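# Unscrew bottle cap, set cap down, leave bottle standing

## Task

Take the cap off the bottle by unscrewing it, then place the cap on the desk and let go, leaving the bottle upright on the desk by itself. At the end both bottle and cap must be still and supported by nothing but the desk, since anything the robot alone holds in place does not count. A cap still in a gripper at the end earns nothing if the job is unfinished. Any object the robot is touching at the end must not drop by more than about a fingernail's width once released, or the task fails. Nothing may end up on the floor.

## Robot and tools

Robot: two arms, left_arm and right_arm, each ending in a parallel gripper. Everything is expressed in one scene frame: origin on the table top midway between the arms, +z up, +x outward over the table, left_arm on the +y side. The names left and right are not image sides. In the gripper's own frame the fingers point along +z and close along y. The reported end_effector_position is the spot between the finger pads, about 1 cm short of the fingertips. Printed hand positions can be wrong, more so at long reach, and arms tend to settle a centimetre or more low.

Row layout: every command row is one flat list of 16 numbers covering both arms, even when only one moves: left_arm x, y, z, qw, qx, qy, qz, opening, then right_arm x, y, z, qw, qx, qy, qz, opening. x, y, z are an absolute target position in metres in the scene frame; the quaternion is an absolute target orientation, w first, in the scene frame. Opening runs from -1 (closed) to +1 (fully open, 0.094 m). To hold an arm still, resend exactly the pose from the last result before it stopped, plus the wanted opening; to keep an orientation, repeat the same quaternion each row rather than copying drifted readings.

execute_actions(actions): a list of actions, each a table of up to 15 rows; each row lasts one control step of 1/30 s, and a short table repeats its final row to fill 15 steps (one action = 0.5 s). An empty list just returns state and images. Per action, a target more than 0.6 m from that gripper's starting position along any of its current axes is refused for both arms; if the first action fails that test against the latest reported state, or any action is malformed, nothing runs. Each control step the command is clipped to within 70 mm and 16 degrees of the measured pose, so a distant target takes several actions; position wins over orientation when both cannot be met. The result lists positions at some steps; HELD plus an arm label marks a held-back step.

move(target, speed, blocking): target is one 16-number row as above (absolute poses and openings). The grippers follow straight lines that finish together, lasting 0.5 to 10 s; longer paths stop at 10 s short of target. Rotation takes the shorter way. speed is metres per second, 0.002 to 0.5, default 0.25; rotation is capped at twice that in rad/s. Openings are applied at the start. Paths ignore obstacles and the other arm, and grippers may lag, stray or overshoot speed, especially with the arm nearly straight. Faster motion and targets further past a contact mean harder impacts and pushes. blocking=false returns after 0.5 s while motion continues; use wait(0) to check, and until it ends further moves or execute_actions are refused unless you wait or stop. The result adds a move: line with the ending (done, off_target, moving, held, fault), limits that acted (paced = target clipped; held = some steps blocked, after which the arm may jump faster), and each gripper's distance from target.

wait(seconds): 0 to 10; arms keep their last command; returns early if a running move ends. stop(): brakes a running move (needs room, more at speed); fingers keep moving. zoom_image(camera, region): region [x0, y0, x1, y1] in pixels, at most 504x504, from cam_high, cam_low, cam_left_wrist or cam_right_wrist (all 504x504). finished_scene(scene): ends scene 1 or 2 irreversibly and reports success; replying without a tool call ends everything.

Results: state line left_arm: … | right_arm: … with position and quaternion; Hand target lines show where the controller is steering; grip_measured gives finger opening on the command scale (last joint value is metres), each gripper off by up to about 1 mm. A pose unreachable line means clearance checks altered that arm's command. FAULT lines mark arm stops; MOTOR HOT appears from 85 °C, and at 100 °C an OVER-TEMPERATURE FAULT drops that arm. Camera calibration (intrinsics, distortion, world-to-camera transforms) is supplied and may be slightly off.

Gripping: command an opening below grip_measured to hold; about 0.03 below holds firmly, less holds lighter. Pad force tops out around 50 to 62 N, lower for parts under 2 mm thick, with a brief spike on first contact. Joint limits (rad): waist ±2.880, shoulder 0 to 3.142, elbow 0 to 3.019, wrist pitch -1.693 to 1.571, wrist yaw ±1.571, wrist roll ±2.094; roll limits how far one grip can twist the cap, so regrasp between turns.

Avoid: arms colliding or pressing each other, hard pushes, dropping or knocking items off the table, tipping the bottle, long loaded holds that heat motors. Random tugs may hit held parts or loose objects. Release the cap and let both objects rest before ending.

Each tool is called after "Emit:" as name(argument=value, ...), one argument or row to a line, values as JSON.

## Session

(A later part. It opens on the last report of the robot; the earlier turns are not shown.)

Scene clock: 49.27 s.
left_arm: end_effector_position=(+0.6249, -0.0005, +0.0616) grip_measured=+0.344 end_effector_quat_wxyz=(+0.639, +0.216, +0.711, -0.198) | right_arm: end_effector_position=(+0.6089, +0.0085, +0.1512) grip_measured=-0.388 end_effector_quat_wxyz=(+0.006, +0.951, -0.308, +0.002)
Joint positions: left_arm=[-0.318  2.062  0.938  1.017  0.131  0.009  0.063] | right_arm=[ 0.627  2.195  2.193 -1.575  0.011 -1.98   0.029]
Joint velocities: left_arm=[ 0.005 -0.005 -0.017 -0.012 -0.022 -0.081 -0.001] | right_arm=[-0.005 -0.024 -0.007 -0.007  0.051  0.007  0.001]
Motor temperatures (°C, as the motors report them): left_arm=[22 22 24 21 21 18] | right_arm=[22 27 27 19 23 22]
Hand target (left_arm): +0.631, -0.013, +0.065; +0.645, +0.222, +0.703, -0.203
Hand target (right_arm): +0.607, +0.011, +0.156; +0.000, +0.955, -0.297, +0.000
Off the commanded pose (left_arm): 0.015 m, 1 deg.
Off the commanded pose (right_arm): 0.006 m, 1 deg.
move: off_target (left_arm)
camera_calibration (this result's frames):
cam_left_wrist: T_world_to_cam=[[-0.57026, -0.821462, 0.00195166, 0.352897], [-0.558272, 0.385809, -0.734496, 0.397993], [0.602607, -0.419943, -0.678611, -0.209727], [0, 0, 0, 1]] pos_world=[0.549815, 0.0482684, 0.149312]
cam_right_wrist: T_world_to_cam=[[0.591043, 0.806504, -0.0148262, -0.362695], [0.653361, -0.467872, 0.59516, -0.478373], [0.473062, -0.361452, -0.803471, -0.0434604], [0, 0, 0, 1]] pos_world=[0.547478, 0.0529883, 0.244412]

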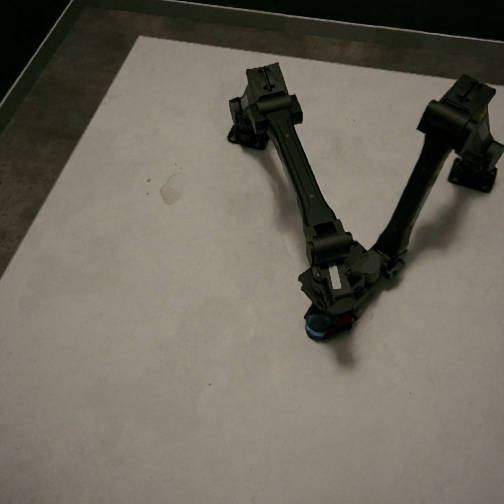

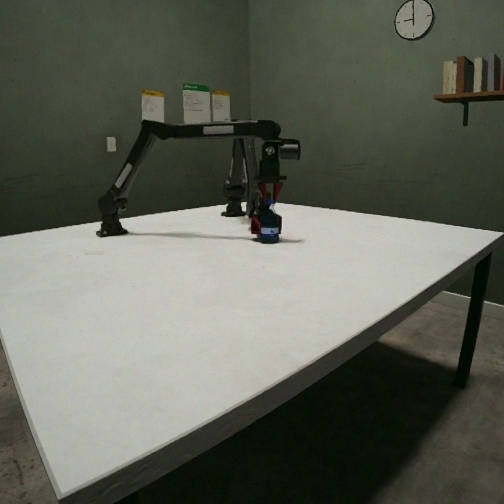

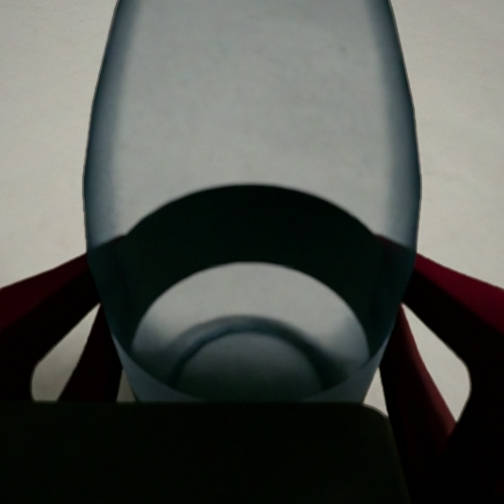

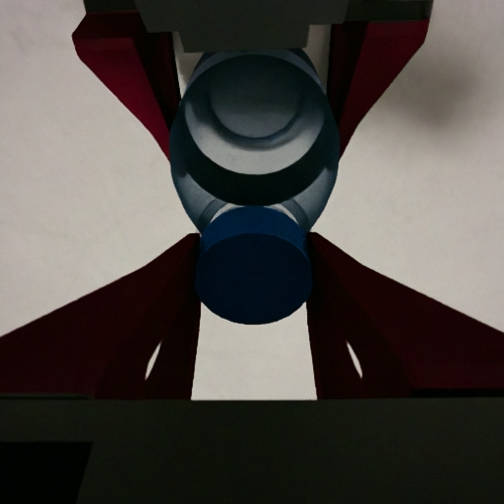

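Emit:
execute_actions(
  actions=[
    [[0.632,-0.013,0.065,0.645,0.222,0.703,-0.203,0.3,0.608,0.011,0.152,0,-0.951,0.308,0,0],[0.632,-0.013,0.065,0.645,0.222,0.703,-0.203,0.3,0.608,0.011,0.152,0,-0.951,0.308,0,0],[0.632,-0.013,0.065,0.645,0.222,0.703,-0.203,0.3,0.608,0.011,0.152,0,-0.951,0.308,0,0],[0.632,-0.013,0.065,0.645,0.222,0.703,-0.203,0.3,0.608,0.011,0.152,0,-0.75,0.66,0,0]],
    [[0.632,-0.013,0.065,0.645,0.222,0.703,-0.203,0.3,0.608,0.011,0.152,0,-0.5,0.866,0,0]],
    [[0.632,-0.013,0.065,0.645,0.222,0.703,-0.203,0.3,0.608,0.011,0.152,0,-0.2,0.98,0,0]],
    [[0.632,-0.013,0.065,0.645,0.222,0.703,-0.203,0.3,0.608,0.011,0.152,0,0.13,0.99,0,0]],
    [[0.632,-0.013,0.065,0.645,0.222,0.703,-0.203,0.3,0.608,0.011,0.152,0,0.44,0.9,0,0]],
    [[0.632,-0.013,0.065,0.645,0.222,0.703,-0.203,0.3,0.608,0.011,0.152,0,0.676,0.737,0,0]],
    [[0.632,-0.013,0.065,0.645,0.222,0.703,-0.203,0.3,0.608,0.011,0.152,0,0.676,0.737,0,0]],
  ],
)

Scene clock: 54.13 s.
left_arm: end_effector_position=(+0.6248, -0.0006, +0.0616) grip_measured=+0.344 end_effector_quat_wxyz=(+0.639, +0.217, +0.711, -0.198) | right_arm: end_effector_position=(+0.6076, +0.0106, +0.1511) grip_measured=-0.002 end_effector_quat_wxyz=(-0.002, +0.669, +0.744, -0.003)
Joint positions: left_arm=[-0.318  2.062  0.938  1.017  0.132  0.009  0.063] | right_arm=[ 0.627  2.195  2.193 -1.575 -0.003  2.001  0.047]
Joint velocities: left_arm=[-0.005 -0.015  0.007 -0.002 -0.022 -0.066 -0.   ] | right_arm=[-0.015 -0.005  0.007  0.002 -0.066  0.022 -0.001]
Motor temperatures (°C, as the motors report them): left_arm=[22 22 24 21 20 18] | right_arm=[22 27 27 19 23 22]
Hand target (left_arm): +0.631, -0.013, +0.065; +0.645, +0.222, +0.703, -0.203
Hand target (right_arm): +0.608, +0.011, +0.152; -0.000, +0.676, +0.737, -0.000
Off the commanded pose (left_arm): 0.015 m, 1 deg.
Off the commanded pose (right_arm): 0.001 m, 1 deg.
Step readings (end_effector_position; steps 1 to 15: 1st action; 16 to 30: 2nd action; 31 to 45: 3rd action; 46 to 60: 4th action; 61 to 75: 5th action; 76 to 90: 6th action; 91 to 105: 7th action):
0: left_arm (+0.6249, -0.0005, +0.0616) | right_arm (+0.6089, +0.0085, +0.1512)
1: left_arm (+0.6249, -0.0005, +0.0616) | right_arm (+0.6086, +0.0089, +0.1512)
2: left_arm (+0.6249, -0.0005, +0.0616) | right_arm (+0.6083, +0.0094, +0.1511)
4: left_arm (+0.6248, -0.0006, +0.0616) | right_arm (+0.6079, +0.0101, +0.1511)
8: left_arm (+0.6248, -0.0006, +0.0616) | right_arm (+0.6073, +0.0111, +0.1511)
15: left_arm (+0.6248, -0.0006, +0.0616) | right_arm (+0.6072, +0.0113, +0.1511)
16: left_arm (+0.6248, -0.0006, +0.0616) | right_arm (+0.6071, +0.0114, +0.1512)
17: left_arm (+0.6248, -0.0006, +0.0616) | right_arm (+0.6070, +0.0116, +0.1512)
19: left_arm (+0.6248, -0.0006, +0.0616) | right_arm (+0.6069, +0.0118, +0.1512)
23: left_arm (+0.6248, -0.0006, +0.0616) | right_arm (+0.6069, +0.0118, +0.1512)
30: left_arm (+0.6248, -0.0006, +0.0616) | right_arm (+0.6069, +0.0118, +0.1512)
31: left_arm (+0.6248, -0.0006, +0.0616) | right_arm (+0.6069, +0.0119, +0.1512)
32: left_arm (+0.6248, -0.0006, +0.0616) | right_arm (+0.6069, +0.0119, +0.1512)
34: left_arm (+0.6248, -0.0006, +0.0616) | right_arm (+0.6068, +0.0119, +0.1512)
38: left_arm (+0.6248, -0.0006, +0.0616) | right_arm (+0.6068, +0.0119, +0.1512)
45: left_arm (+0.6248, -0.0006, +0.0616) | right_arm (+0.6070, +0.0117, +0.1512)
46: left_arm (+0.6248, -0.0006, +0.0616) | right_arm (+0.6069, +0.0118, +0.1512)
47: left_arm (+0.6248, -0.0006, +0.0616) | right_arm (+0.6069, +0.0118, +0.1512)
49: left_arm (+0.6248, -0.0006, +0.0616) | right_arm (+0.6069, +0.0118, +0.1512)
53: left_arm (+0.6248, -0.0006, +0.0616) | right_arm (+0.6069, +0.0118, +0.1512)
60: left_arm (+0.6248, -0.0006, +0.0616) | right_arm (+0.6071, +0.0115, +0.1512)
61: left_arm (+0.6248, -0.0006, +0.0616) | right_arm (+0.6070, +0.0116, +0.1512)
62: left_arm (+0.6248, -0.0006, +0.0616) | right_arm (+0.6070, +0.0116, +0.1512)
64: left_arm (+0.6248, -0.0006, +0.0616) | right_arm (+0.6070, +0.0117, +0.1512)
68: left_arm (+0.6248, -0.0006, +0.0616) | right_arm (+0.6070, +0.0117, +0.1512)
75: left_arm (+0.6248, -0.0006, +0.0616) | right_arm (+0.6071, +0.0114, +0.1512)
76: left_arm (+0.6248, -0.0006, +0.0616) | right_arm (+0.6071, +0.0115, +0.1512)
77: left_arm (+0.6248, -0.0006, +0.0616) | right_arm (+0.6071, +0.0115, +0.1512)
79: left_arm (+0.6248, -0.0006, +0.0616) | right_arm (+0.6071, +0.0115, +0.1512)
83: left_arm (+0.6248, -0.0006, +0.0616) | right_arm (+0.6071, +0.0115, +0.1512)
90: left_arm (+0.6248, -0.0006, +0.0616) | right_arm (+0.6073, +0.0111, +0.1511)
91: left_arm (+0.6248, -0.0006, +0.0616) | right_arm (+0.6074, +0.0109, +0.1511)
92: left_arm (+0.6248, -0.0006, +0.0616) | right_arm (+0.6075, +0.0109, +0.1511)
94: left_arm (+0.6248, -0.0006, +0.0616) | right_arm (+0.6075, +0.0107, +0.1511)
98: left_arm (+0.6248, -0.0006, +0.0616) | right_arm (+0.6076, +0.0106, +0.1511)
105: end_effector_position above
camera_calibration (this result's frames):
cam_left_wrist: T_world_to_cam=[[-0.570883, -0.821029, 0.0020323, 0.35315], [-0.558006, 0.386178, -0.734503, 0.39783], [0.602264, -0.42045, -0.678602, -0.209513], [0, 0, 0, 1]] pos_world=[0.549781, 0.0482232, 0.149313]
cam_right_wrist: T_world_to_cam=[[-0.995072, -0.0991299, 0.00206668, 0.607176], [-0.0789078, 0.804359, 0.58888, -0.0442196], [-0.060038, 0.585815, -0.808218, 0.272438], [0, 0, 0, 1]] pos_world=[0.617051, -0.0638408, 0.244975]

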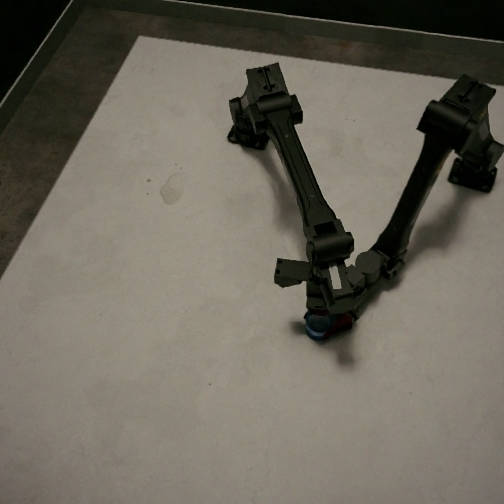

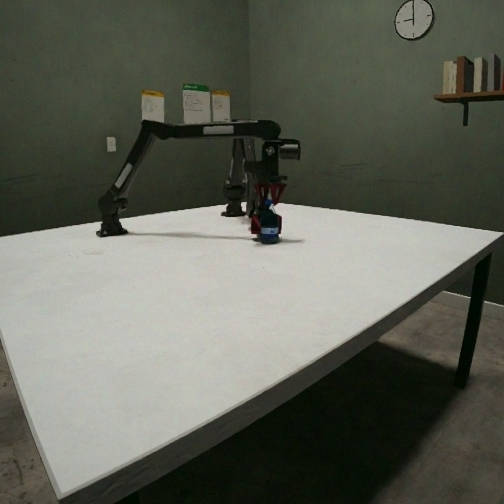

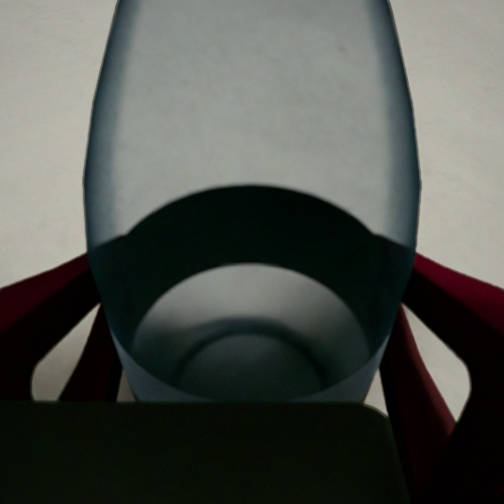

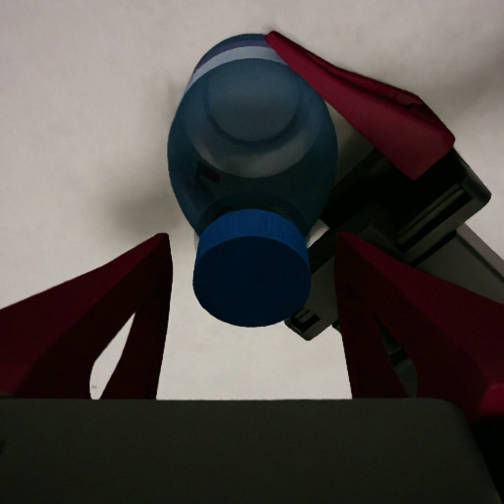

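Forward stroke, ending with a gentle lift test.

Emit:
execute_actions(
  actions=[
    [[0.632,-0.013,0.065,0.645,0.222,0.703,-0.203,0.3,0.608,0.011,0.152,0,0.669,0.743,0,-0.42],[0.632,-0.013,0.065,0.645,0.222,0.703,-0.203,0.3,0.608,0.011,0.152,0,0.669,0.743,0,-0.42],[0.632,-0.013,0.065,0.645,0.222,0.703,-0.203,0.3,0.608,0.011,0.152,0,0.669,0.743,0,-0.42],[0.632,-0.013,0.065,0.645,0.222,0.703,-0.203,0.3,0.608,0.011,0.152,0,0.669,0.743,0,-0.42],[0.632,-0.013,0.065,0.645,0.222,0.703,-0.203,0.3,0.608,0.011,0.152,0,0.669,0.743,0,-0.42],[0.632,-0.013,0.065,0.645,0.222,0.703,-0.203,0.3,0.608,0.011,0.153,0,0.39,0.92,0,-0.42]],
    [[0.632,-0.013,0.065,0.645,0.222,0.703,-0.203,0.3,0.608,0.011,0.154,0,0.07,0.998,0,-0.42]],
    [[0.632,-0.013,0.065,0.645,0.222,0.703,-0.203,0.3,0.608,0.011,0.155,0,-0.259,0.966,0,-0.42]],
    [[0.632,-0.013,0.065,0.645,0.222,0.703,-0.203,0.3,0.608,0.011,0.156,0,-0.559,0.829,0,-0.42]],
    [[0.632,-0.013,0.065,0.645,0.222,0.703,-0.203,0.3,0.608,0.011,0.157,0,-0.799,0.602,0,-0.42]],
    [[0.632,-0.013,0.065,0.645,0.222,0.703,-0.203,0.3,0.608,0.011,0.158,0,-0.955,0.297,0,-0.42]],
    [[0.632,-0.013,0.065,0.645,0.222,0.703,-0.203,0.3,0.608,0.011,0.162,0,-0.955,0.297,0,-0.42]],
    [[0.632,-0.013,0.065,0.645,0.222,0.703,-0.203,0.3,0.61,0.012,0.175,0,-0.955,0.297,0,-0.42]],
  ],
)

Scene clock: 59.73 s.
left_arm: end_effector_position=(+0.6238, -0.0030, +0.0619) grip_measured=+0.344 end_effector_quat_wxyz=(+0.638, +0.220, +0.710, -0.201) | right_arm: end_effector_position=(+0.6061, +0.0065, +0.1592) grip_measured=-0.388 end_effector_quat_wxyz=(+0.010, +0.952, -0.306, -0.003)
Joint positions: left_arm=[-0.32   2.063  0.939  1.018  0.137  0.01   0.063] | right_arm=[ 0.625  2.194  2.211 -1.606  0.009 -1.985  0.029]
Joint velocities: left_arm=[ 0.005 -0.005  0.007  0.007 -0.007 -0.022 -0.001] | right_arm=[-0.005 -0.015 -0.017  0.007 -0.051  0.022 -0.001]
Motor temperatures (°C, as the motors report them): left_arm=[22 22 24 21 20 18] | right_arm=[22 27 28 19 23 22]
Hand target (left_arm): +0.631, -0.013, +0.065; +0.645, +0.222, +0.703, -0.203
Hand target (right_arm): +0.609, +0.012, +0.175; -0.001, +0.955, -0.297, +0.001
Off the commanded pose (left_arm): 0.013 m, 1 deg.
Off the commanded pose (right_arm): 0.017 m, 2 deg.
Step readings (end_effector_position; steps 1 to 15: 1st action; 16 to 30: 2nd action; 31 to 45: 3rd action; 46 to 60: 4th action; 61 to 75: 5th action; 76 to 90: 6th action; 91 to 105: 7th action; 106 to 120: 8th action):
0: left_arm (+0.6248, -0.0006, +0.0616) | right_arm (+0.6076, +0.0106, +0.1511)
1: left_arm (+0.6248, -0.0006, +0.0616) | right_arm (+0.6076, +0.0106, +0.1511)
2: left_arm (+0.6248, -0.0006, +0.0616) | right_arm (+0.6076, +0.0106, +0.1511)
4: left_arm (+0.6248, -0.0006, +0.0616) | right_arm (+0.6077, +0.0105, +0.1511)
8: left_arm (+0.6247, -0.0007, +0.0616) | right_arm (+0.6080, +0.0099, +0.1511)
15: left_arm (+0.6247, -0.0008, +0.0616) | right_arm (+0.6081, +0.0098, +0.1511)
16: left_arm (+0.6247, -0.0008, +0.0616) | right_arm (+0.6081, +0.0098, +0.1511)
17: left_arm (+0.6247, -0.0008, +0.0616) | right_arm (+0.6081, +0.0098, +0.1511)
19: left_arm (+0.6248, -0.0008, +0.0617) | right_arm (+0.6082, +0.0097, +0.1511)
23: left_arm (+0.6250, -0.0008, +0.0619) | right_arm (+0.6082, +0.0097, +0.1514)
30: left_arm (+0.6252, -0.0007, +0.0618) | right_arm (+0.6082, +0.0097, +0.1514)
31: left_arm (+0.6252, -0.0007, +0.0618) | right_arm (+0.6082, +0.0095, +0.1514)
32: left_arm (+0.6252, -0.0007, +0.0618) | right_arm (+0.6081, +0.0094, +0.1514)
34: left_arm (+0.6252, -0.0007, +0.0618) | right_arm (+0.6081, +0.0092, +0.1514)
38: left_arm (+0.6252, -0.0007, +0.0618) | right_arm (+0.6080, +0.0090, +0.1517)
45: left_arm (+0.6253, -0.0006, +0.0618) | right_arm (+0.6080, +0.0090, +0.1519)
46: left_arm (+0.6253, -0.0006, +0.0618) | right_arm (+0.6080, +0.0088, +0.1519)
47: left_arm (+0.6253, -0.0006, +0.0618) | right_arm (+0.6080, +0.0088, +0.1519)
49: left_arm (+0.6253, -0.0006, +0.0618) | right_arm (+0.6081, +0.0087, +0.1519)
53: left_arm (+0.6253, -0.0006, +0.0618) | right_arm (+0.6081, +0.0086, +0.1519)
60: left_arm (+0.6253, -0.0006, +0.0618) | right_arm (+0.6081, +0.0086, +0.1522)
61: left_arm (+0.6253, -0.0006, +0.0618) | right_arm (+0.6082, +0.0084, +0.1522)
62: left_arm (+0.6253, -0.0006, +0.0618) | right_arm (+0.6083, +0.0083, +0.1522)
64: left_arm (+0.6253, -0.0006, +0.0618) | right_arm (+0.6083, +0.0082, +0.1522)
68: left_arm (+0.6253, -0.0006, +0.0618) | right_arm (+0.6084, +0.0082, +0.1522)
75: left_arm (+0.6253, -0.0006, +0.0618) | right_arm (+0.6084, +0.0082, +0.1522)
76: left_arm (+0.6253, -0.0006, +0.0618) | right_arm (+0.6085, +0.0080, +0.1522)
77: left_arm (+0.6253, -0.0006, +0.0618) | right_arm (+0.6085, +0.0079, +0.1522)
79: left_arm (+0.6253, -0.0006, +0.0618) | right_arm (+0.6086, +0.0078, +0.1522)
83: left_arm (+0.6253, -0.0006, +0.0618) | right_arm (+0.6086, +0.0078, +0.1522)
90: left_arm (+0.6252, -0.0007, +0.0618) | right_arm (+0.6085, +0.0079, +0.1522)
91: left_arm (+0.6252, -0.0007, +0.0618) | right_arm (+0.6085, +0.0080, +0.1522)
92: left_arm (+0.6252, -0.0008, +0.0618) | right_arm (+0.6084, +0.0081, +0.1522)
94: left_arm (+0.6252, -0.0008, +0.0618) | right_arm (+0.6083, +0.0083, +0.1522)
98: left_arm (+0.6252, -0.0008, +0.0618) | right_arm (+0.6083, +0.0084, +0.1522)
105: left_arm (+0.6252, -0.0008, +0.0618) | right_arm (+0.6082, +0.0084, +0.1522)
106: left_arm (+0.6250, -0.0010, +0.0618) | right_arm (+0.6076, +0.0082, +0.1535)
107: left_arm (+0.6246, -0.0016, +0.0618) | right_arm (+0.6067, +0.0077, +0.1541)
109: left_arm (+0.6240, -0.0028, +0.0619) | right_arm (+0.6060, +0.0070, +0.1560)
113: left_arm (+0.6238, -0.0030, +0.0619) | right_arm (+0.6062, +0.0064, +0.1589)
120: end_effector_position above
camera_calibration (this result's frames):
cam_left_wrist: T_world_to_cam=[[-0.577241, -0.816573, 0.000870134, 0.35463], [-0.553783, 0.39069, -0.735313, 0.395902], [0.600097, -0.424935, -0.677727, -0.208454], [0, 0, 0, 1]] pos_world=[0.549044, 0.0463273, 0.149528]
cam_right_wrist: T_world_to_cam=[[0.588068, 0.808431, -0.0248128, -0.355941], [0.661703, -0.463241, 0.58954, -0.486535], [0.465108, -0.363108, -0.807358, -0.0310156], [0, 0, 0, 1]] pos_world=[0.545684, 0.0511091, 0.252959]

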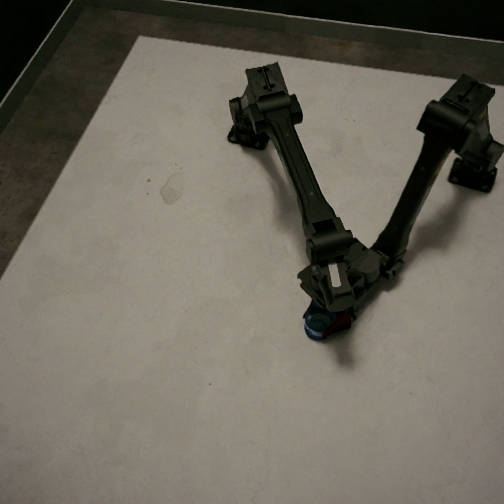

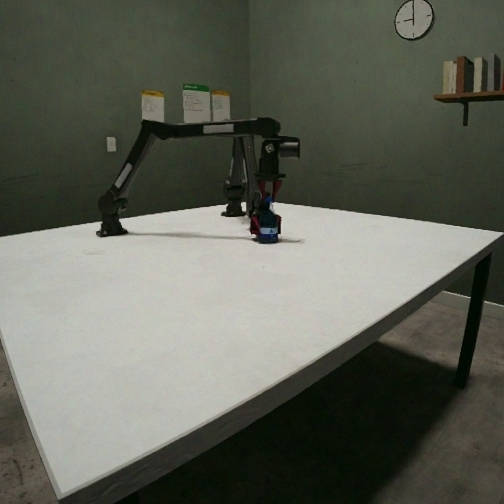

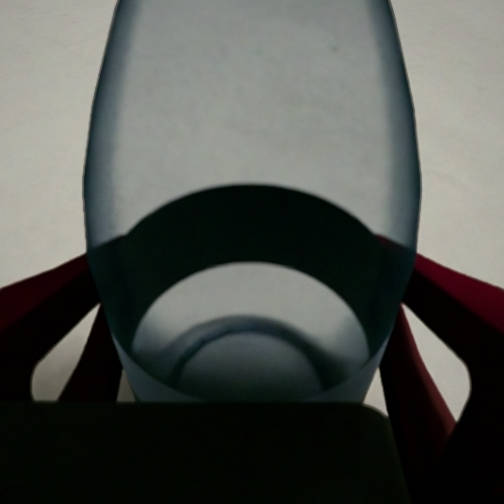

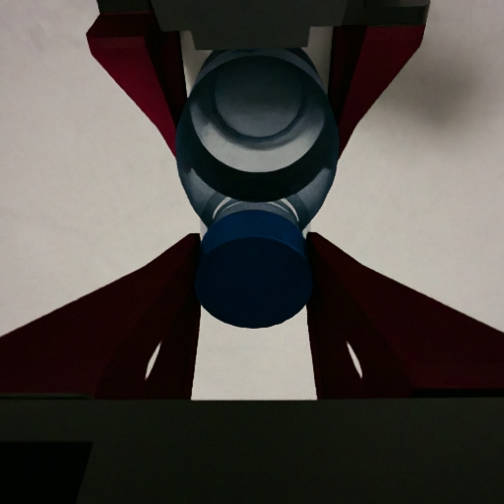

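Seems free. Lift.

Emit:
move(
  target=[0.632,-0.013,0.065,0.645,0.222,0.703,-0.203,0.3,0.61,0.012,0.2,0,-0.955,0.297,0,-0.42],
  speed=0.08,
)

Scene clock: 61.17 s.
left_arm: end_effector_position=(+0.6233, -0.0040, +0.0616) grip_measured=+0.344 end_effector_quat_wxyz=(+0.638, +0.222, +0.709, -0.200) | right_arm: end_effector_position=(+0.6042, +0.0068, +0.1912) grip_measured=-0.388 end_effector_quat_wxyz=(+0.007, +0.952, -0.306, -0.004)
Joint positions: left_arm=[-0.322  2.063  0.939  1.018  0.137  0.015  0.063] | right_arm=[ 0.626  2.194  2.295 -1.689  0.003 -1.985  0.029]
Joint velocities: left_arm=[-0.015 -0.005  0.002  0.012  0.037 -0.022  0.   ] | right_arm=[-0.005  0.015 -0.007  0.007 -0.081  0.037  0.   ]
Motor temperatures (°C, as the motors report them): left_arm=[22 22 24 21 20 18] | right_arm=[22 27 28 19 23 22]
Hand target (left_arm): +0.631, -0.013, +0.065; +0.645, +0.222, +0.703, -0.203
Hand target (right_arm): +0.609, +0.012, +0.200; -0.001, +0.955, -0.297, +0.001
Off the commanded pose (left_arm): 0.013 m, 1 deg.
Off the commanded pose (right_arm): 0.012 m, 1 deg.
joint sent to its limit (right arm) — the command would take joint 4 (wrist pitch) past its lower limit, so that joint was sent only as far as its limit.
move: off_target (left_arm, right_arm)
camera_calibration (this result's frames):
cam_left_wrist: T_world_to_cam=[[-0.579184, -0.815189, -0.0035857, 0.355037], [-0.551205, 0.394859, -0.735024, 0.394172], [0.600599, -0.423738, -0.678032, -0.208976], [0, 0, 0, 1]] pos_world=[0.548412, 0.0452294, 0.149307]
cam_right_wrist: T_world_to_cam=[[0.587186, 0.80918, -0.0209926, -0.354467], [0.663249, -0.466099, 0.585536, -0.504067], [0.46402, -0.357742, -0.810374, -0.00295397], [0, 0, 0, 1]] pos_world=[0.543831, 0.0508259, 0.285314]

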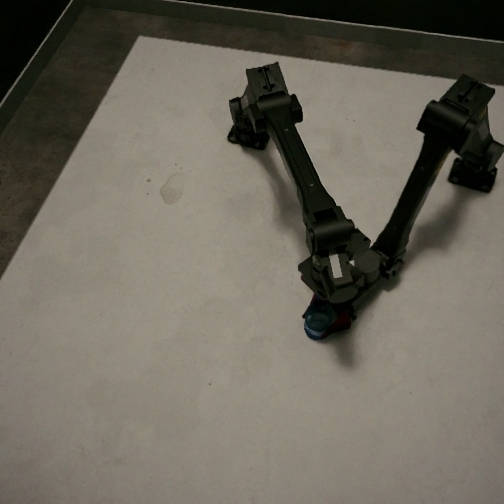

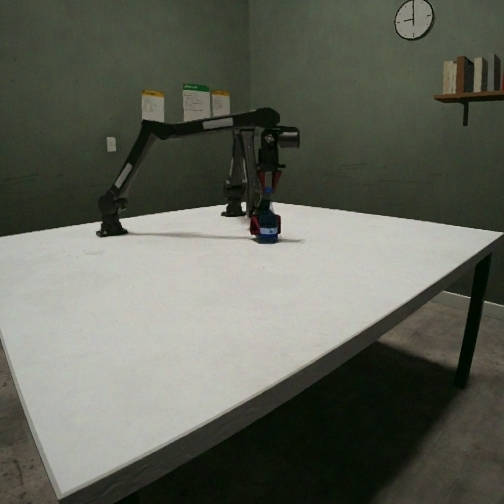

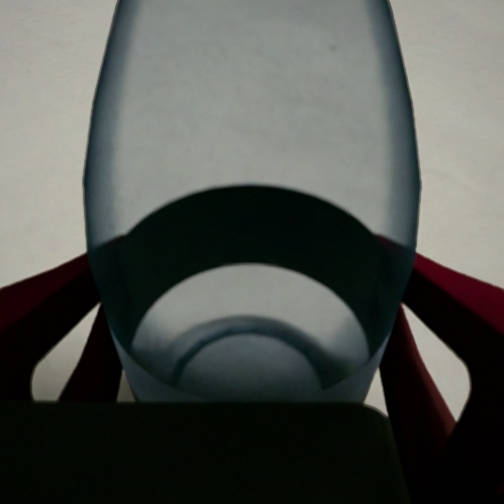

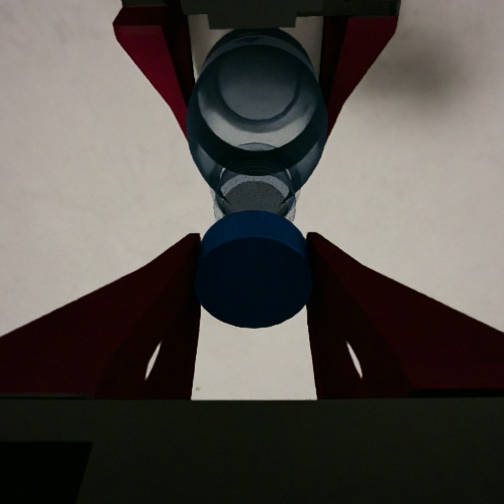

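Emit:
move(
  target=[0.625,-0.005,0.063,0.64,0.222,0.708,-0.2,1,0.53,-0.2,0.19,0,-0.819,0.574,0,-0.42],
  speed=0.3,
)

Emit:
move(
  target=[0.52,0.07,0.075,0.64,0.222,0.708,-0.2,1,0.53,-0.2,0.03,0,-0.819,0.574,0,-0.42],
  speed=0.2,
)

Emit:
zoom_image(
  camera="cam_low",
  region=[160, 180, 300, 280],
)

Scene clock: 63.77 s.
left_arm: end_effector_position=(+0.6233, -0.0040, +0.0616) grip_measured=+1.000 end_effector_quat_wxyz=(+0.638, +0.222, +0.709, -0.200) | right_arm: end_effector_position=(+0.5317, -0.1999, +0.1935) grip_measured=-0.388 end_effector_quat_wxyz=(-0.001, +0.824, -0.567, +0.001)
Joint positions: left_arm=[-0.322  2.063  0.939  1.018  0.137  0.015  0.094] | right_arm=[ 0.353  1.725  1.58  -1.424 -0.    -1.674  0.029]
Joint velocities: left_arm=[-0.024 -0.005  0.002 -0.027  0.037 -0.051  0.   ] | right_arm=[-0.005 -0.015 -0.012  0.002 -0.066 -0.007 -0.   ]
Motor temperatures (°C, as the motors report them): left_arm=[22 22 24 21 20 18] | right_arm=[22 27 28 19 23 22]
Hand target (left_arm): +0.625, -0.005, +0.063; +0.640, +0.222, +0.708, -0.200
Hand target (right_arm): +0.530, -0.199, +0.189; -0.002, +0.819, -0.574, +0.000
Off the commanded pose (left_arm): 0.002 m, 0 deg.
Off the commanded pose (right_arm): 0.004 m, 1 deg.
move: done
camera_calibration (this result's frames):
cam_left_wrist: T_world_to_cam=[[-0.579184, -0.815189, -0.0035857, 0.355037], [-0.551205, 0.394859, -0.735024, 0.394172], [0.600599, -0.423738, -0.678032, -0.208976], [0, 0, 0, 1]] pos_world=[0.548412, 0.0452294, 0.149307]
cam_right_wrist: T_world_to_cam=[[0.936266, 0.351287, -0.00214429, -0.425328], [0.285101, -0.75627, 0.588874, -0.411295], [0.205242, -0.551954, -0.808222, 0.0569752], [0, 0, 0, 1]] pos_world=[0.503787, -0.130191, 0.287338]

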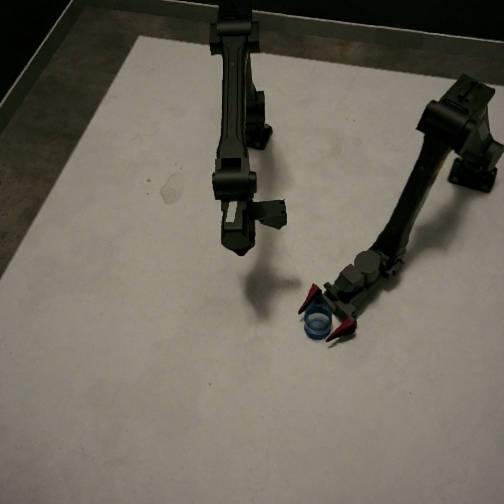

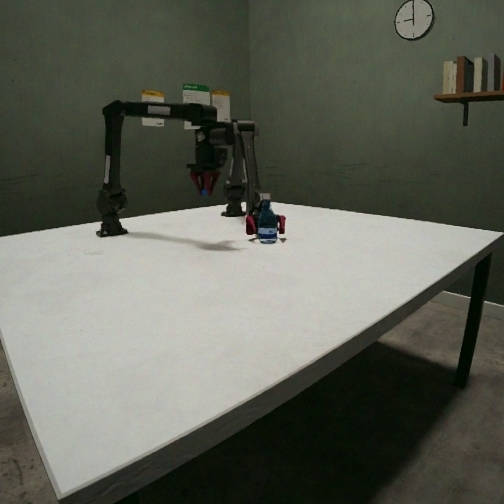

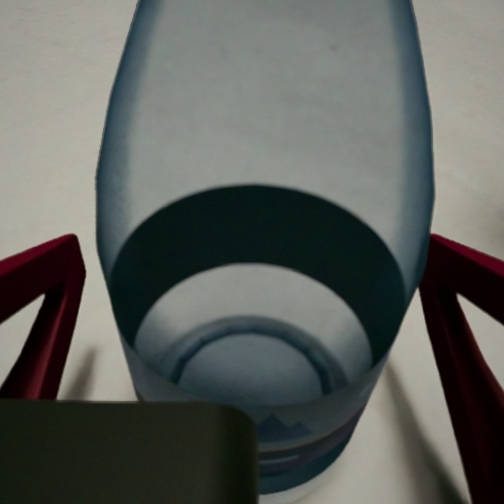

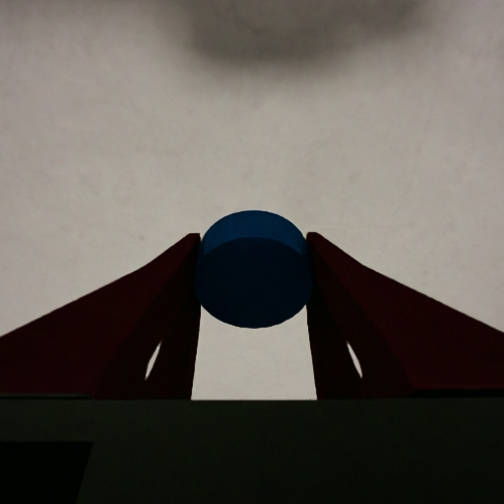

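Scene clock: 65.00 s.
left_arm: end_effector_position=(+0.5156, +0.0639, +0.0576) grip_measured=+1.000 end_effector_quat_wxyz=(+0.624, +0.227, +0.720, -0.202) | right_arm: end_effector_position=(+0.5317, -0.1999, +0.0394) grip_measured=-0.388 end_effector_quat_wxyz=(-0.003, +0.824, -0.567, +0.002)
Joint positions: left_arm=[-0.285  1.915  0.574  1.2    0.185  0.018  0.094] | right_arm=[ 0.353  1.853  1.333 -1.043 -0.    -1.673  0.029]
Joint velocities: left_arm=[-0.005 -0.015  0.007  0.012  0.007 -0.007  0.   ] | right_arm=[ 0.005 -0.005 -0.002 -0.002 -0.022  0.022  0.001]
Motor temperatures (°C, as the motors report them): left_arm=[22 22 24 21 20 18] | right_arm=[22 27 28 19 23 22]
Hand target (left_arm): +0.520, +0.070, +0.073; +0.640, +0.223, +0.708, -0.199
Hand target (right_arm): +0.530, -0.200, +0.030; +0.000, +0.819, -0.574, -0.000
Off the commanded pose (left_arm): 0.019 m, 2 deg.
Off the commanded pose (right_arm): 0.010 m, 1 deg.
move: off_target (left_arm)
camera_calibration (this result's frames):
cam_left_wrist: T_world_to_cam=[[-0.587929, -0.8089, 0.00453582, 0.351679], [-0.570241, 0.410476, -0.711572, 0.312489], [0.573728, -0.420941, -0.702599, -0.103205], [0, 0, 0, 1]] pos_world=[0.444168, 0.11276, 0.148251]
cam_right_wrist: T_world_to_cam=[[0.936667, 0.350215, 0.00203298, -0.426275], [0.281849, -0.757239, 0.589194, -0.319049], [0.207884, -0.551306, -0.807989, -0.0688302], [0, 0, 0, 1]] pos_world=[0.50351, -0.130255, 0.133234]

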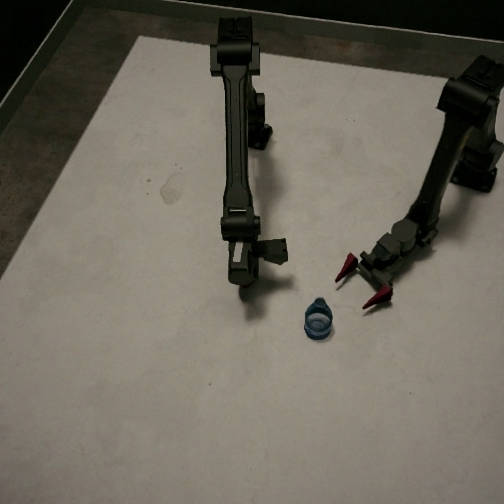

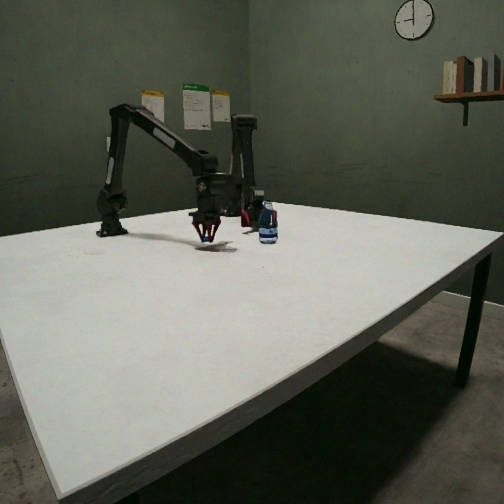

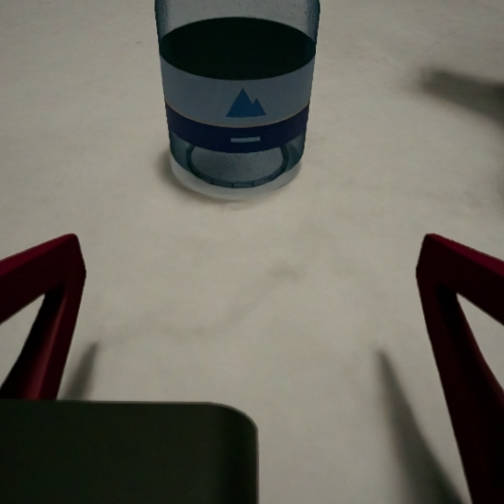

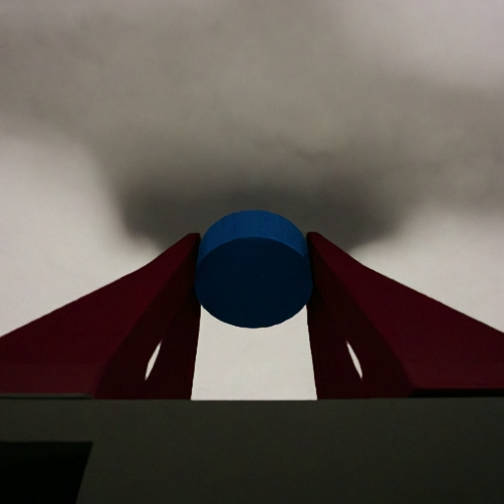

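Region (160, 180, 300, 280) of cam_low's 504x504 image, scaled by 3.600, with more detail than that image has; it fills the top 360 rows of this view, and the rest is white.

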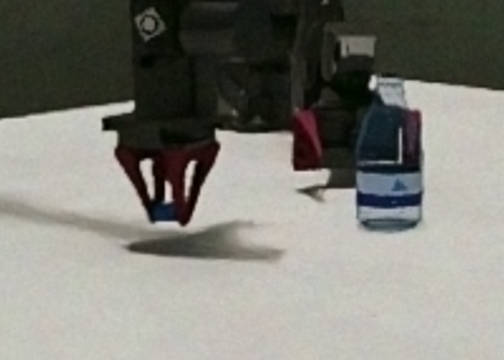

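Emit:
move(
  target=[0.52,0.07,0.075,0.64,0.222,0.708,-0.2,1,0.53,-0.2,0.005,0,-0.819,0.574,0,-0.42],
  speed=0.05,
)

Emit:
zoom_image(
  camera="cam_low",
  region=[170, 210, 240, 270],
)

Scene clock: 66.70 s.
left_arm: end_effector_position=(+0.5160, +0.0638, +0.0601) grip_measured=+1.000 end_effector_quat_wxyz=(+0.626, +0.227, +0.718, -0.202) | right_arm: end_effector_position=(+0.5351, -0.1990, +0.0231) grip_measured=-0.388 end_effector_quat_wxyz=(-0.010, +0.823, -0.567, +0.008)
Joint positions: left_arm=[-0.285  1.91   0.574  1.2    0.185  0.018  0.094] | right_arm=[ 0.353  1.873  1.313 -0.986 -0.    -1.672  0.029]
Joint velocities: left_arm=[ 0.005 -0.005  0.007  0.002  0.007 -0.007  0.   ] | right_arm=[ 0.005  0.015  0.007 -0.012  0.007  0.007 -0.001]
Motor temperatures (°C, as the motors report them): left_arm=[22 22 24 21 20 18] | right_arm=[22 27 28 19 23 22]
Hand target (left_arm): +0.520, +0.070, +0.075; +0.640, +0.222, +0.708, -0.199
Hand target (right_arm): +0.530, -0.200, +0.005; +0.000, +0.819, -0.574, -0.000
Off the commanded pose (left_arm): 0.017 m, 2 deg.
Off the commanded pose (right_arm): 0.019 m, 2 deg.
move: off_target (left_arm, right_arm)
camera_calibration (this result's frames):
cam_left_wrist: T_world_to_cam=[[-0.587948, -0.808891, 0.0035665, 0.351804], [-0.567028, 0.408996, -0.714983, 0.313209], [0.576885, -0.422395, -0.699132, -0.103388], [0, 0, 0, 1]] pos_world=[0.444083, 0.112799, 0.150403]
cam_right_wrist: T_world_to_cam=[[0.936604, 0.349805, 0.0202605, -0.430204], [0.271131, -0.760153, 0.590471, -0.304535], [0.22195, -0.547544, -0.806805, -0.0890752], [0, 0, 0, 1]] pos_world=[0.50527, -0.129778, 0.116669]

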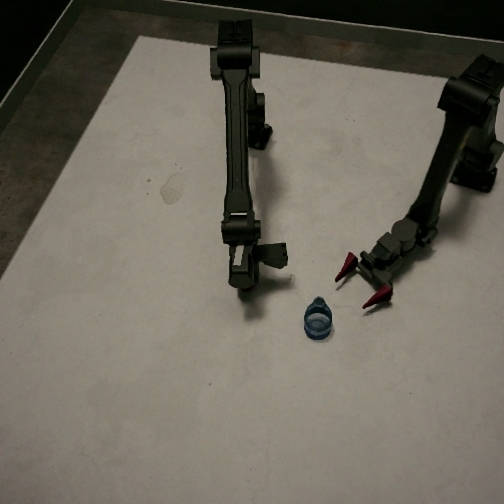

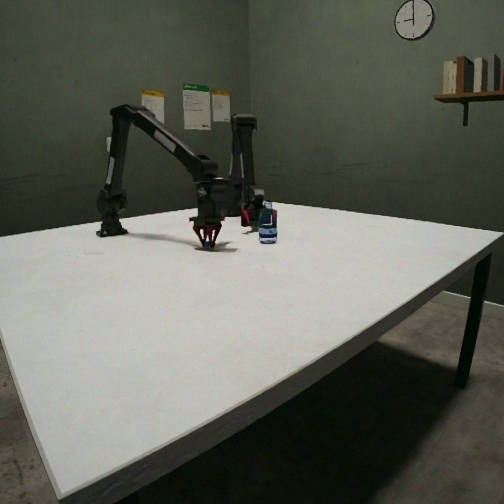

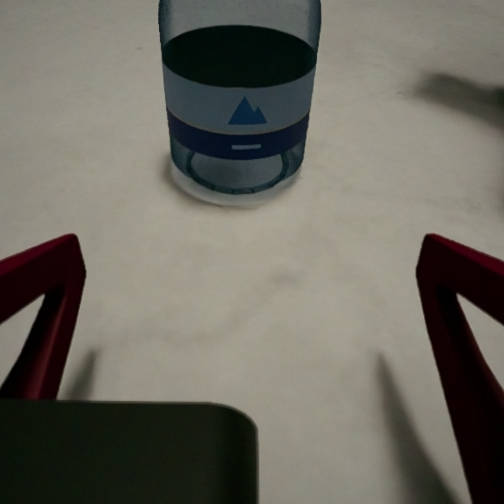

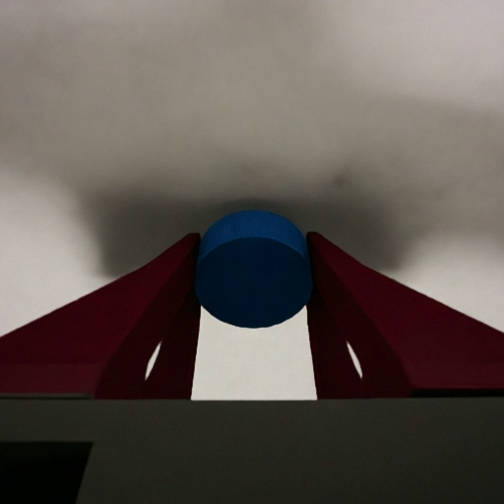

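Region (170, 210, 240, 270) of cam_low's 504x504 image, scaled by 7.200, with more detail than that image has; it fills the top 432 rows of this view, and the rest is white.

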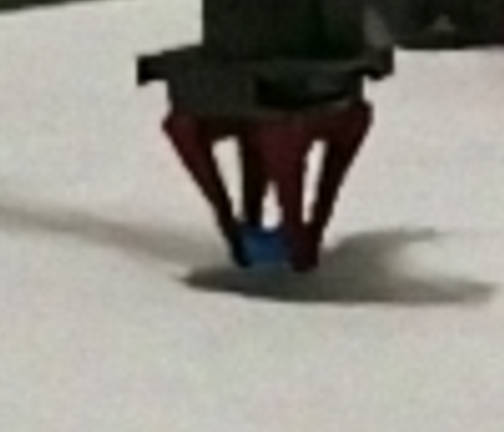

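Unclear whether it's touching; nudge lower.

Emit:
execute_actions(
  actions=[
    [[0.52,0.07,0.075,0.64,0.222,0.708,-0.2,1,0.53,-0.2,0.002,0,-0.819,0.574,0,-0.42],[0.52,0.07,0.075,0.64,0.222,0.708,-0.2,1,0.53,-0.2,0.0,0,-0.819,0.574,0,-0.42],[0.52,0.07,0.075,0.64,0.222,0.708,-0.2,1,0.53,-0.2,-0.002,0,-0.819,0.574,0,-0.42],[0.52,0.07,0.075,0.64,0.222,0.708,-0.2,1,0.53,-0.2,-0.004,0,-0.819,0.574,0,-0.42]],
  ],
)

Scene clock: 67.93 s.
left_arm: end_effector_position=(+0.5159, +0.0637, +0.0601) grip_measured=+1.000 end_effector_quat_wxyz=(+0.626, +0.227, +0.718, -0.202) | right_arm: end_effector_position=(+0.5362, -0.1987, +0.0158) grip_measured=-0.388 end_effector_quat_wxyz=(-0.011, +0.823, -0.567, +0.010)
Joint positions: left_arm=[-0.285  1.91   0.574  1.2    0.185  0.018  0.094] | right_arm=[ 0.353  1.883  1.306 -0.964 -0.    -1.672  0.029]
Joint velocities: left_arm=[ 0.005 -0.005  0.012 -0.007  0.007  0.037  0.   ] | right_arm=[ 0.005 -0.015 -0.002 -0.012  0.022 -0.022  0.001]
Motor temperatures (°C, as the motors report them): left_arm=[22 22 24 21 20 18] | right_arm=[22 27 27 19 23 22]
Hand target (left_arm): +0.520, +0.070, +0.075; +0.640, +0.222, +0.708, -0.199
Hand target (right_arm): +0.530, -0.200, -0.003; -0.000, +0.819, -0.574, +0.000
Off the commanded pose (left_arm): 0.017 m, 2 deg.
Off the commanded pose (right_arm): 0.021 m, 2 deg.
Step readings (end_effector_position):
0: left_arm (+0.5160, +0.0638, +0.0601) | right_arm (+0.5351, -0.1990, +0.0231)
1: left_arm (+0.5160, +0.0638, +0.0601) | right_arm (+0.5354, -0.1989, +0.0231)
2: left_arm (+0.5159, +0.0637, +0.0601) | right_arm (+0.5359, -0.1988, +0.0228)
4: left_arm (+0.5159, +0.0637, +0.0601) | right_arm (+0.5369, -0.1985, +0.0218)
8: left_arm (+0.5159, +0.0637, +0.0601) | right_arm (+0.5367, -0.1985, +0.0181)
15: end_effector_position above
camera_calibration (this result's frames):
cam_left_wrist: T_world_to_cam=[[-0.588253, -0.808669, 0.00361749, 0.351878], [-0.566889, 0.409176, -0.71499, 0.313128], [0.57671, -0.422646, -0.699125, -0.103281], [0, 0, 0, 1]] pos_world=[0.444066, 0.112777, 0.150404]
cam_right_wrist: T_world_to_cam=[[0.936504, 0.349778, 0.0248165, -0.431255], [0.26852, -0.760855, 0.590759, -0.299092], [0.225516, -0.546585, -0.806466, -0.0967129], [0, 0, 0, 1]] pos_world=[0.505995, -0.129584, 0.109398]

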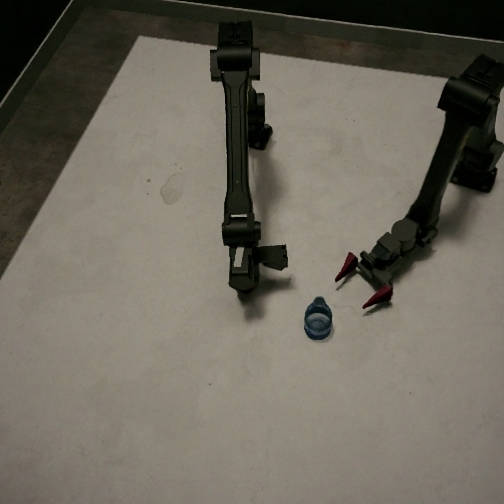

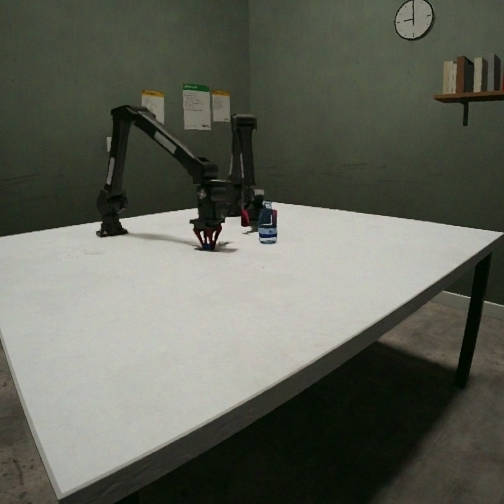

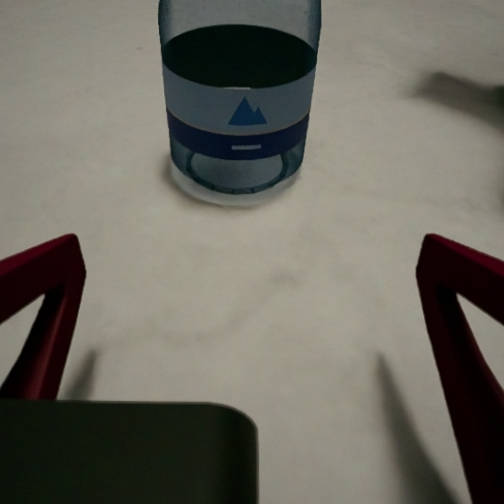

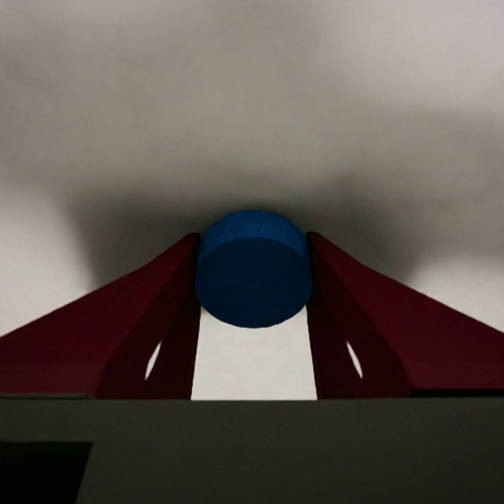

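Emit:
move(
  target=[0.52,0.07,0.075,0.64,0.222,0.708,-0.2,1,0.535,-0.199,0.08,0,-0.819,0.574,0,0.3],
  speed=0.1,
)

Scene clock: 69.40 s.
left_arm: end_effector_position=(+0.5159, +0.0637, +0.0601) grip_measured=+1.000 end_effector_quat_wxyz=(+0.626, +0.227, +0.718, -0.202) | right_arm: end_effector_position=(+0.5207, -0.2028, +0.0654) grip_measured=+0.298 end_effector_quat_wxyz=(+0.011, +0.823, -0.567, -0.009)
Joint positions: left_arm=[-0.285  1.91   0.574  1.2    0.185  0.018  0.094] | right_arm=[ 0.353  1.815  1.353 -1.137 -0.    -1.672  0.061]
Joint velocities: left_arm=[ 0.005 -0.015  0.007 -0.017 -0.007  0.037  0.   ] | right_arm=[-0.005 -0.005  0.002  0.007  0.037 -0.007 -0.   ]
Motor temperatures (°C, as the motors report them): left_arm=[22 22 23 21 20 18] | right_arm=[22 27 28 19 23 22]
Hand target (left_arm): +0.520, +0.070, +0.075; +0.640, +0.222, +0.708, -0.199
Hand target (right_arm): +0.534, -0.199, +0.080; -0.000, +0.819, -0.574, +0.000
Off the commanded pose (left_arm): 0.017 m, 2 deg.
Off the commanded pose (right_arm): 0.021 m, 2 deg.
move: off_target (left_arm, right_arm)
camera_calibration (this result's frames):
cam_left_wrist: T_world_to_cam=[[-0.588253, -0.808669, 0.00361749, 0.351878], [-0.566889, 0.409176, -0.71499, 0.313128], [0.57671, -0.422646, -0.699125, -0.103281], [0, 0, 0, 1]] pos_world=[0.444066, 0.112777, 0.150404]
cam_right_wrist: T_world_to_cam=[[0.936265, 0.349714, -0.0332788, -0.412619], [0.301696, -0.751934, 0.586152, -0.342549], [0.179962, -0.558834, -0.809517, -0.034087], [0, 0, 0, 1]] pos_world=[0.495801, -0.132325, 0.15946]

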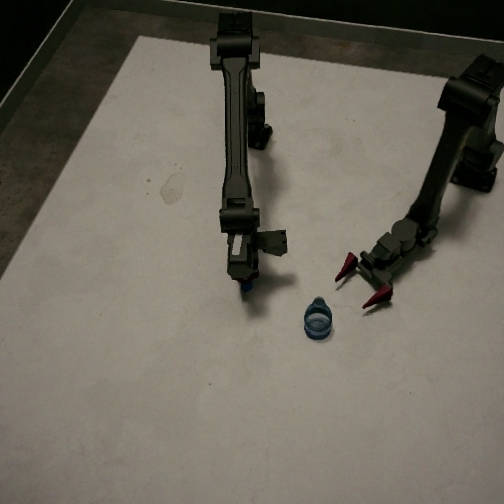

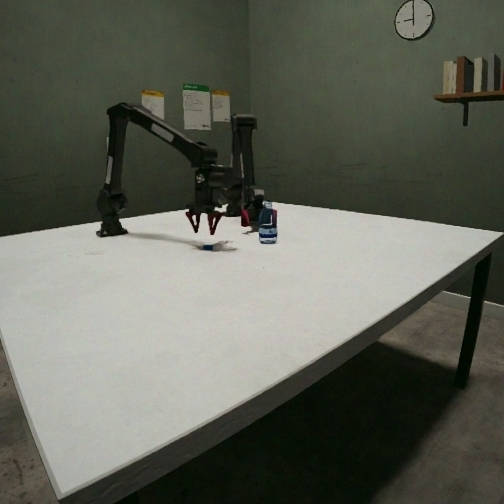

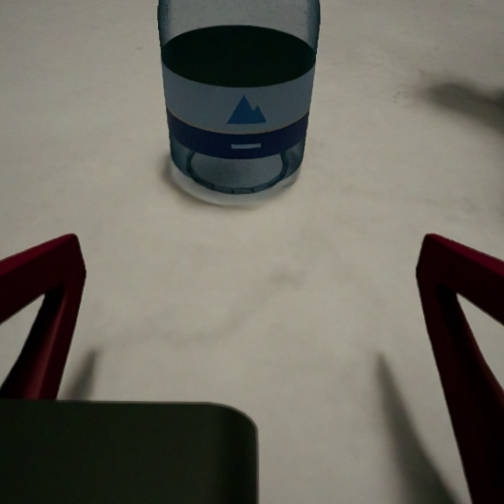

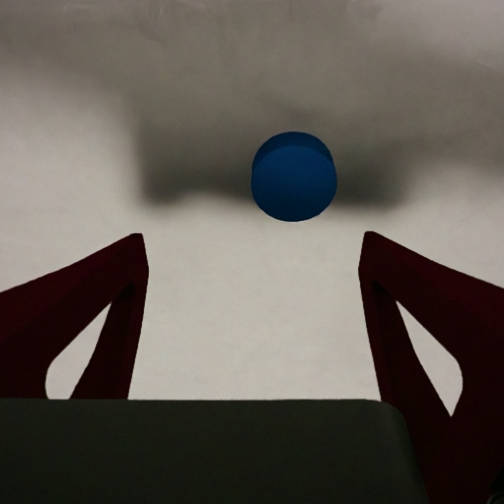

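Emit:
finished_scene(
  scene=1,
)

The scene is finished: the task was done.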